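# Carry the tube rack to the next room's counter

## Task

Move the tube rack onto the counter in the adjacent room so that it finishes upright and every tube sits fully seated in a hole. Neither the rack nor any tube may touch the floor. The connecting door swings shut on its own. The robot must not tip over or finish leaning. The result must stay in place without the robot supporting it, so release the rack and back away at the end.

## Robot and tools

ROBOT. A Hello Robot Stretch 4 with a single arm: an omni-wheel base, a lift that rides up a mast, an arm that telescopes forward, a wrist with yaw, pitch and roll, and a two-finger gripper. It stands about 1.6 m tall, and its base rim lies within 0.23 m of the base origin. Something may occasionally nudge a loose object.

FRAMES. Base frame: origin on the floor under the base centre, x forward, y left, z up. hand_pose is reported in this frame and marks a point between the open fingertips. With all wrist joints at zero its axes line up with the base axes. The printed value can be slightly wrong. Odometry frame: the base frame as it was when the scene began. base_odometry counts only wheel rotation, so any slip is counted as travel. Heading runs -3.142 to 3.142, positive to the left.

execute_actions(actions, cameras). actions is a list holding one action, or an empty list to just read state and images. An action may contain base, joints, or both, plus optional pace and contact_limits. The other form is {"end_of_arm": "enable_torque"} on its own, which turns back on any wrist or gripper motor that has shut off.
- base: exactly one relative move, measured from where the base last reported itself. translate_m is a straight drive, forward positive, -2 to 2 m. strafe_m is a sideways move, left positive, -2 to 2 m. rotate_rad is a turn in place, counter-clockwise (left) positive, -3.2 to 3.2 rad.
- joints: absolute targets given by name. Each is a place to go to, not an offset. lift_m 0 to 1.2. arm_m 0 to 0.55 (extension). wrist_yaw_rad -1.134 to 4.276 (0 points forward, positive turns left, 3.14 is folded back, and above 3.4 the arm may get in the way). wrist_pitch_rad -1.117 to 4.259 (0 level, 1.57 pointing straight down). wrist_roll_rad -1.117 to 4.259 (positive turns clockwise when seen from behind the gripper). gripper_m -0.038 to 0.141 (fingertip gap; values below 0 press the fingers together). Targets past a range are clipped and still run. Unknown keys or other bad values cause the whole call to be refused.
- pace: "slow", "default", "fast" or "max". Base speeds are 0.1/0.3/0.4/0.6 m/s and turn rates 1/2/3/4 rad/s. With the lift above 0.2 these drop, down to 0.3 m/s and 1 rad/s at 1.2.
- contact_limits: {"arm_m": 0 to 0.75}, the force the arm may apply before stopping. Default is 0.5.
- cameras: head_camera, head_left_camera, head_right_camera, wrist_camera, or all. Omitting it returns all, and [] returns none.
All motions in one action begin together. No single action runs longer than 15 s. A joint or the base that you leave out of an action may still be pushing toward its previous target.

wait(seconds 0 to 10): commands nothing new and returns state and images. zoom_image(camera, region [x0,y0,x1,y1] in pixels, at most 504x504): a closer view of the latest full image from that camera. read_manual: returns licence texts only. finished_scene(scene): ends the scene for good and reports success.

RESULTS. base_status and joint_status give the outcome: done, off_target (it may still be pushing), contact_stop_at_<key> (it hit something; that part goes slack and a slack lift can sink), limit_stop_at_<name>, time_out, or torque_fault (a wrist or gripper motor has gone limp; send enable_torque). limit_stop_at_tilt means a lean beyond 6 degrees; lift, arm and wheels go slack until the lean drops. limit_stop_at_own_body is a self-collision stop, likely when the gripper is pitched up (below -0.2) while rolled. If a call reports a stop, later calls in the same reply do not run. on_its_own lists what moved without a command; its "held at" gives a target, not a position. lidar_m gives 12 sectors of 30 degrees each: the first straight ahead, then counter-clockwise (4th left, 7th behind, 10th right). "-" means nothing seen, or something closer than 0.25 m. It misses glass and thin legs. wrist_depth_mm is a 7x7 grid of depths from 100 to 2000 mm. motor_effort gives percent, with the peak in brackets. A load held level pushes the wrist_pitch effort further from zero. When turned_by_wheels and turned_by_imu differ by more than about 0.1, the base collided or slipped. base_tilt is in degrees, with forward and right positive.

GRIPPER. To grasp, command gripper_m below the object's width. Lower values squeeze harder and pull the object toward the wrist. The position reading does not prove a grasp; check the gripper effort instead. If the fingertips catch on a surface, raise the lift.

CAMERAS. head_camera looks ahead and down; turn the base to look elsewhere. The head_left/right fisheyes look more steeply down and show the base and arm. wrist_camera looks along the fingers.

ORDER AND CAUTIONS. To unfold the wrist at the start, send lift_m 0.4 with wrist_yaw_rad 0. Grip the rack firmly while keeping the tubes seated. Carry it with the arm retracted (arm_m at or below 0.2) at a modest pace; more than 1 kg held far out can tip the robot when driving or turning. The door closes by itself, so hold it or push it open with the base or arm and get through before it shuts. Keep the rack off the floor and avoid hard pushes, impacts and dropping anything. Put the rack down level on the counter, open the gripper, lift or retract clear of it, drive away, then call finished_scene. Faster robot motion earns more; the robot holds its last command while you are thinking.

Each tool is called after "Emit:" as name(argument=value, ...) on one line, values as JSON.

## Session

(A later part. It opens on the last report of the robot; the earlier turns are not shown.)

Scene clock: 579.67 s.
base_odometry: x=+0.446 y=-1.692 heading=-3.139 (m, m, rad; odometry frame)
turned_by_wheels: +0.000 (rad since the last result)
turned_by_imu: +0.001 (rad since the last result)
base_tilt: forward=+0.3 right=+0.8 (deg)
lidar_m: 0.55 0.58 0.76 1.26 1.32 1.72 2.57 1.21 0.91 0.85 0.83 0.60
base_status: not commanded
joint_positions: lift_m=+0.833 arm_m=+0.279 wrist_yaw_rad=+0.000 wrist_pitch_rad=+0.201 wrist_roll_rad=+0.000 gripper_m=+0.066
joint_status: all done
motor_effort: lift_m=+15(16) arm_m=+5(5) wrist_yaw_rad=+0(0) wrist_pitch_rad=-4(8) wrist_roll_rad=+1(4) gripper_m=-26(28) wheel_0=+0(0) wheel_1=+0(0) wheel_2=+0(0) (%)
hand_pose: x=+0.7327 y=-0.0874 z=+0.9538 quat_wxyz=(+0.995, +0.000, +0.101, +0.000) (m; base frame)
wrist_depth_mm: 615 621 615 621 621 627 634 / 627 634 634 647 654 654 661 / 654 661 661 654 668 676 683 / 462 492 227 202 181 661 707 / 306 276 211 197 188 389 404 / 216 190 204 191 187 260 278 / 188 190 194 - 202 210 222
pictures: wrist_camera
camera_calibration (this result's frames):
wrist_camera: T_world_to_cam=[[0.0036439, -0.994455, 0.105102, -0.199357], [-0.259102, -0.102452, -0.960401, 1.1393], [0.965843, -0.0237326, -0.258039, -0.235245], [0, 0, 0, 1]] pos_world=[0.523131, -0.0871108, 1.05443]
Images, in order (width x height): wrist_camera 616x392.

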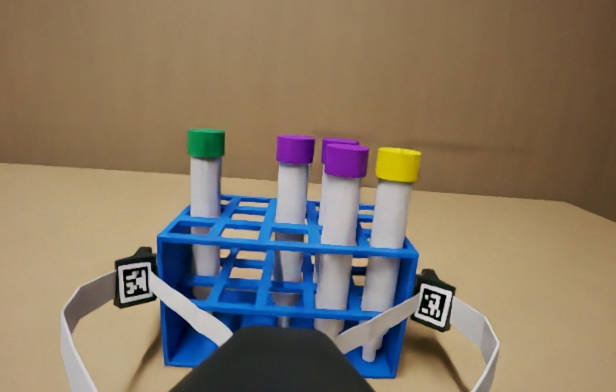

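Emit:
execute_actions(actions=[{"joints": {"gripper_m": 0.141}, "pace": "slow"}], cameras=["head_camera", "wrist_camera"])

Scene clock: 586.30 s.
base_odometry: x=+0.446 y=-1.692 heading=-3.139 (m, m, rad; odometry frame)
turned_by_wheels: +0.000 (rad since the last result)
turned_by_imu: +0.002 (rad since the last result)
base_tilt: forward=+0.2 right=+0.8 (deg)
lidar_m: 0.53 0.57 0.79 1.25 1.31 1.77 2.58 1.18 0.90 0.84 0.82 0.57
base_status: not commanded
joint_positions: lift_m=+0.833 arm_m=+0.279 wrist_yaw_rad=+0.000 wrist_pitch_rad=+0.202 wrist_roll_rad=+0.000 gripper_m=+0.141
joint_status: all done
motor_effort: lift_m=+15(15) arm_m=+5(5) wrist_yaw_rad=+2(2) wrist_pitch_rad=-5(6) wrist_roll_rad=+2(0) gripper_m=+3(26) wheel_0=+0(0) wheel_1=-1(1) wheel_2=+0(0) (%)
hand_pose: x=+0.7326 y=-0.0875 z=+0.9537 quat_wxyz=(+0.995, +0.000, +0.101, +0.000) (m; base frame)
wrist_depth_mm: 603 609 621 627 621 640 634 / 627 634 647 647 647 661 654 / 654 661 654 654 661 683 683 / 455 488 459 219 484 661 699 / 304 276 230 220 206 387 402 / 228 222 213 206 206 273 277 / 186 191 202 - 211 209 220
pictures: head_camera, wrist_camera
camera_calibration (this result's frames):
wrist_camera: T_world_to_cam=[[0.00335717, -0.994456, 0.1051, -0.199225], [-0.259426, -0.102369, -0.960322, 1.13935], [0.965757, -0.0240418, -0.258331, -0.234915], [0, 0, 0, 1]] pos_world=[0.523117, -0.0871342, 1.0544]
Images, in order (width x height): head_camera 420x560, wrist_camera 616x392.

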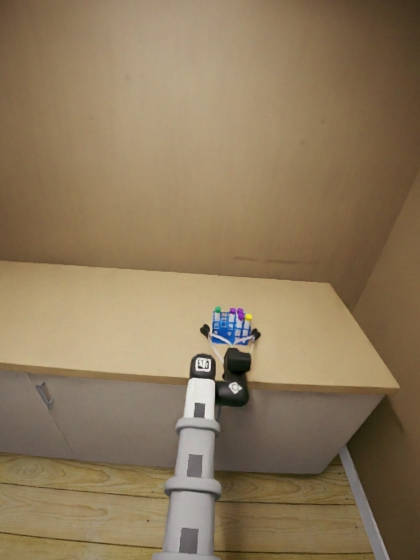

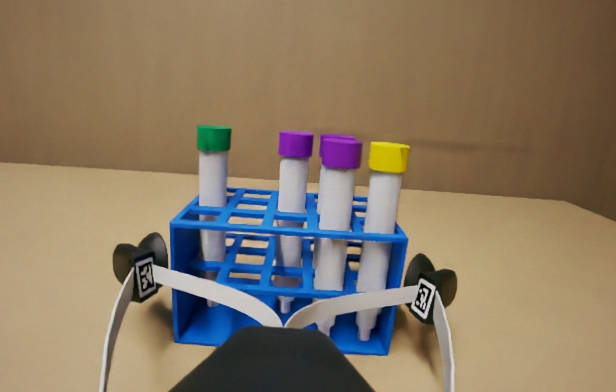

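Emit:
execute_actions(actions=[{"joints": {"arm_m": 0.17}, "pace": "slow"}], cameras=["head_camera", "wrist_camera"])

Scene clock: 591.77 s.
base_odometry: x=+0.446 y=-1.692 heading=-3.139 (m, m, rad; odometry frame)
turned_by_wheels: +0.000 (rad since the last result)
turned_by_imu: +0.002 (rad since the last result)
base_tilt: forward=+0.3 right=+0.8 (deg)
lidar_m: 0.54 0.58 0.79 1.24 1.31 1.78 2.58 1.20 0.88 0.85 0.78 0.60
base_status: not commanded
joint_positions: lift_m=+0.833 arm_m=+0.171 wrist_yaw_rad=+0.000 wrist_pitch_rad=+0.202 wrist_roll_rad=+0.000 gripper_m=+0.141
joint_status: all done
motor_effort: lift_m=+15(15) arm_m=-5(7) wrist_yaw_rad=+1(1) wrist_pitch_rad=-5(4) wrist_roll_rad=+3(2) gripper_m=+1(1) wheel_0=+0(0) wheel_1=+0(0) wheel_2=+0(0) (%)
hand_pose: x=+0.6245 y=-0.0874 z=+0.9536 quat_wxyz=(+0.995, +0.000, +0.101, +0.000) (m; base frame)
wrist_depth_mm: 691 707 723 723 732 723 732 / 732 732 750 741 759 750 759 / 750 759 750 759 778 788 798 / 459 488 418 327 554 661 820 / 304 293 332 319 366 389 399 / 227 224 226 248 238 273 278 / 186 191 202 - 215 210 222
pictures: head_camera, wrist_camera
camera_calibration (this result's frames):
wrist_camera: T_world_to_cam=[[0.00349885, -0.994456, 0.1051, -0.198909], [-0.259609, -0.1024, -0.960269, 1.11129], [0.965707, -0.023925, -0.258528, -0.13023], [0, 0, 0, 1]] pos_world=[0.414962, -0.0871254, 1.05438]
Images, in order (width x height): head_camera 420x560, wrist_camera 616x392.

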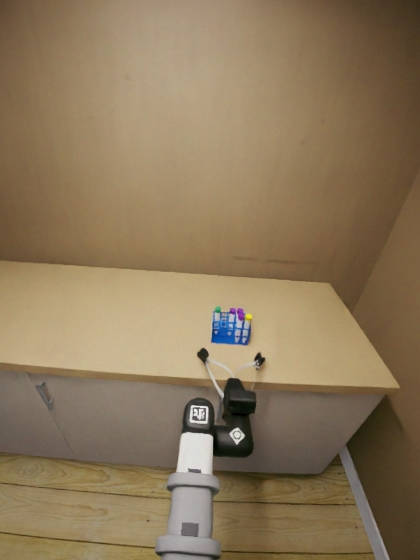

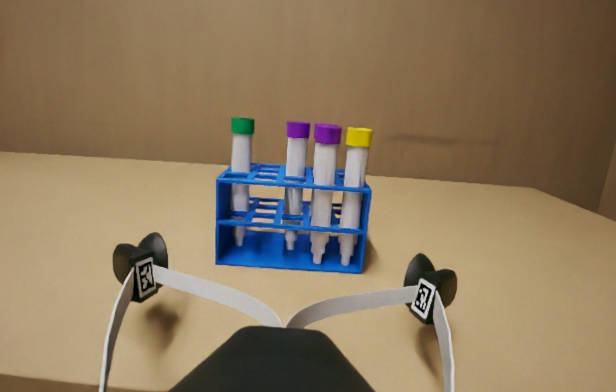

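The rack is standing free on the counter. I'll zoom in to check that the tubes are seated.

Emit:
zoom_image(camera="wrist_camera", region=[195, 105, 395, 290])

Emit:
zoom_image(camera="head_camera", region=[190, 295, 275, 360])

Region (195, 105, 395, 290) of wrist_camera's 616x392 image, scaled by 2.520; it fills the top 466 rows of this view, and the rest is white.

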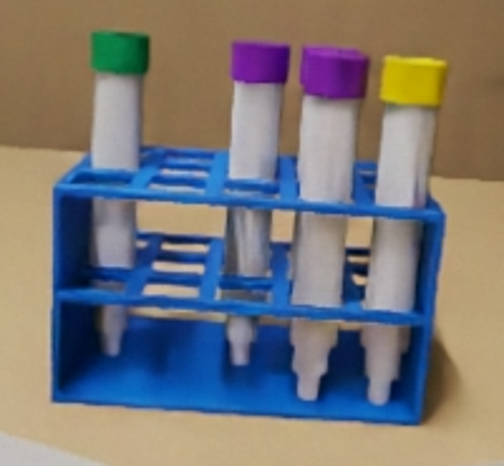

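Region (190, 295, 275, 360) of head_camera's 420x560 image, scaled by 5.929, with more detail than that image has; it fills the top 385 rows of this view, and the rest is white.

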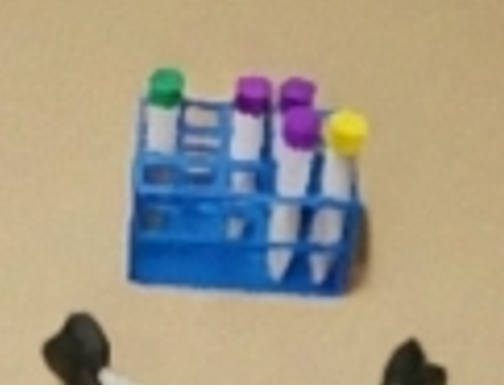

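Emit:
zoom_image(camera="wrist_camera", region=[220, 108, 385, 190])

Region (220, 108, 385, 190) of wrist_camera's 616x392 image, scaled by 3.055; it fills the top 250 rows of this view, and the rest is white.

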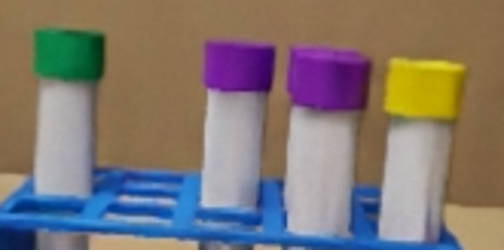

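Emit:
execute_actions(actions=[{"base": {"translate_m": -0.35}, "joints": {"arm_m": 0.0, "lift_m": 0.85}}])

Scene clock: 632.67 s.
base_odometry: x=+0.796 y=-1.691 heading=-3.139 (m, m, rad; odometry frame)
turned_by_wheels: +0.000 (rad since the last result)
turned_by_imu: +0.002 (rad since the last result)
base_tilt: forward=+0.2 right=+0.8 (deg)
lidar_m: 0.89 0.95 1.27 1.23 1.32 1.75 2.21 1.26 0.90 0.86 0.88 0.94
base_status: done
joint_positions: lift_m=+0.850 arm_m=+0.002 wrist_yaw_rad=+0.000 wrist_pitch_rad=+0.202 wrist_roll_rad=+0.000 gripper_m=+0.141
joint_status: all done
motor_effort: lift_m=+21(23) arm_m=-5(6) wrist_yaw_rad=+1(0) wrist_pitch_rad=-6(7) wrist_roll_rad=+2(1) gripper_m=+3(5) wheel_0=+0(4) wheel_1=+1(4) wheel_2=-2(8) (%)
hand_pose: x=+0.4551 y=-0.0874 z=+0.9701 quat_wxyz=(+0.995, +0.000, +0.101, +0.000) (m; base frame)
wrist_depth_mm: 1138 1182 1205 1205 1229 1182 1060 / 1229 1229 1229 1255 1255 1255 1025 / 1042 1138 1281 1025 1308 1308 1008 / 691 707 707 707 732 732 946 / 715 715 723 741 732 750 917 / 750 759 759 759 759 788 976 / 778 798 798 - 809 831 976
pictures: head_camera, head_left_camera, head_right_camera, wrist_camera
camera_calibration (this result's frames):
wrist_camera: T_world_to_cam=[[0.00346744, -0.994456, 0.105099, -0.200049], [-0.259863, -0.102385, -0.960202, 1.0832], [0.965639, -0.0239818, -0.258777, 0.0377899], [0, 0, 0, 1]] pos_world=[0.245687, -0.0871297, 1.0709]
Images, in order (width x height): head_camera 420x560, head_left_camera 420x672, head_right_camera 420x672, wrist_camera 616x392.

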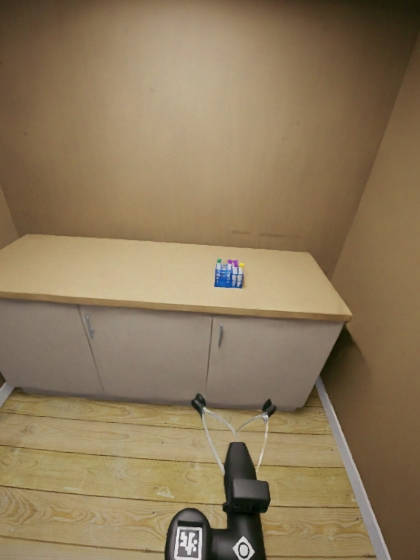

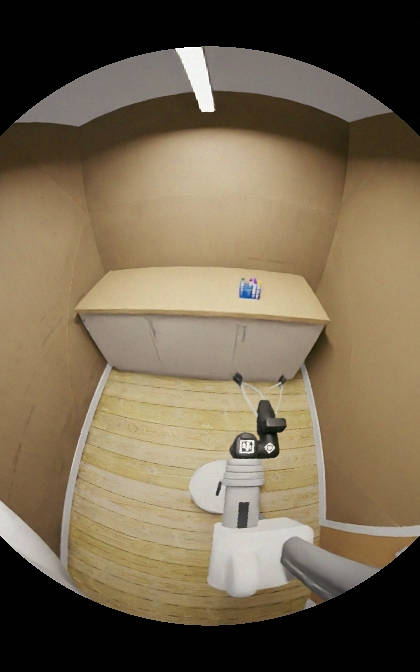

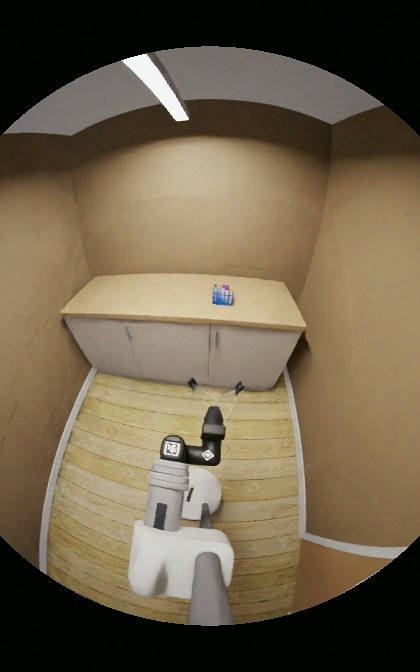

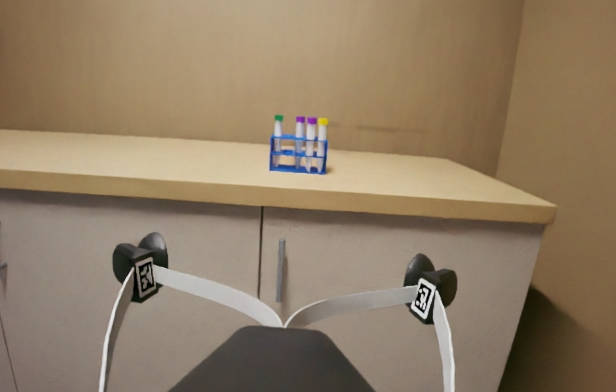

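One last look at the rack before I finish.

Emit:
zoom_image(camera="wrist_camera", region=[250, 100, 350, 190])

Emit:
zoom_image(camera="head_camera", region=[195, 245, 265, 300])

Region (250, 100, 350, 190) of wrist_camera's 616x392 image, scaled by 5.040; it fills the top 454 rows of this view, and the rest is white.

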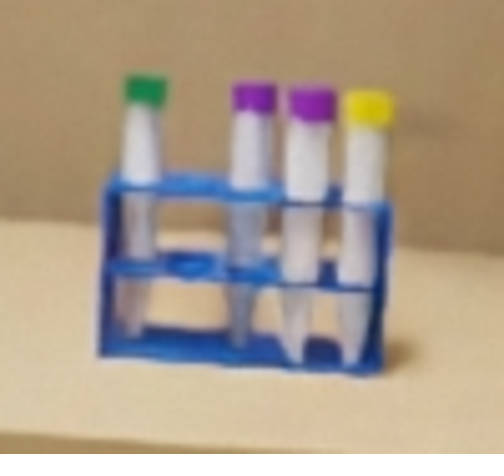

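Region (195, 245, 265, 300) of head_camera's 420x560 image, scaled by 7.200, with more detail than that image has; it fills the top 396 rows of this view, and the rest is white.

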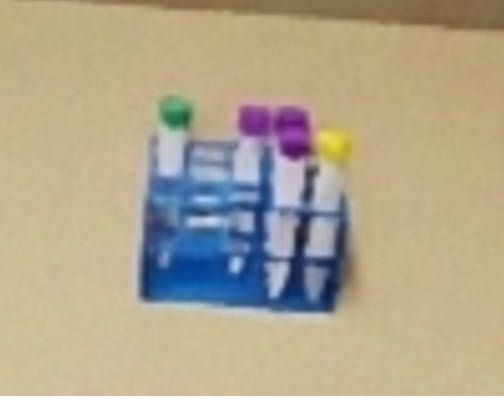

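The rack is upright on the counter, and all the caps are level with the tube tips resting on the base plate. The robot has let go and moved clear, so I'm ending the scene.

Emit:
finished_scene(scene=2)

The scene is finished: the task was done.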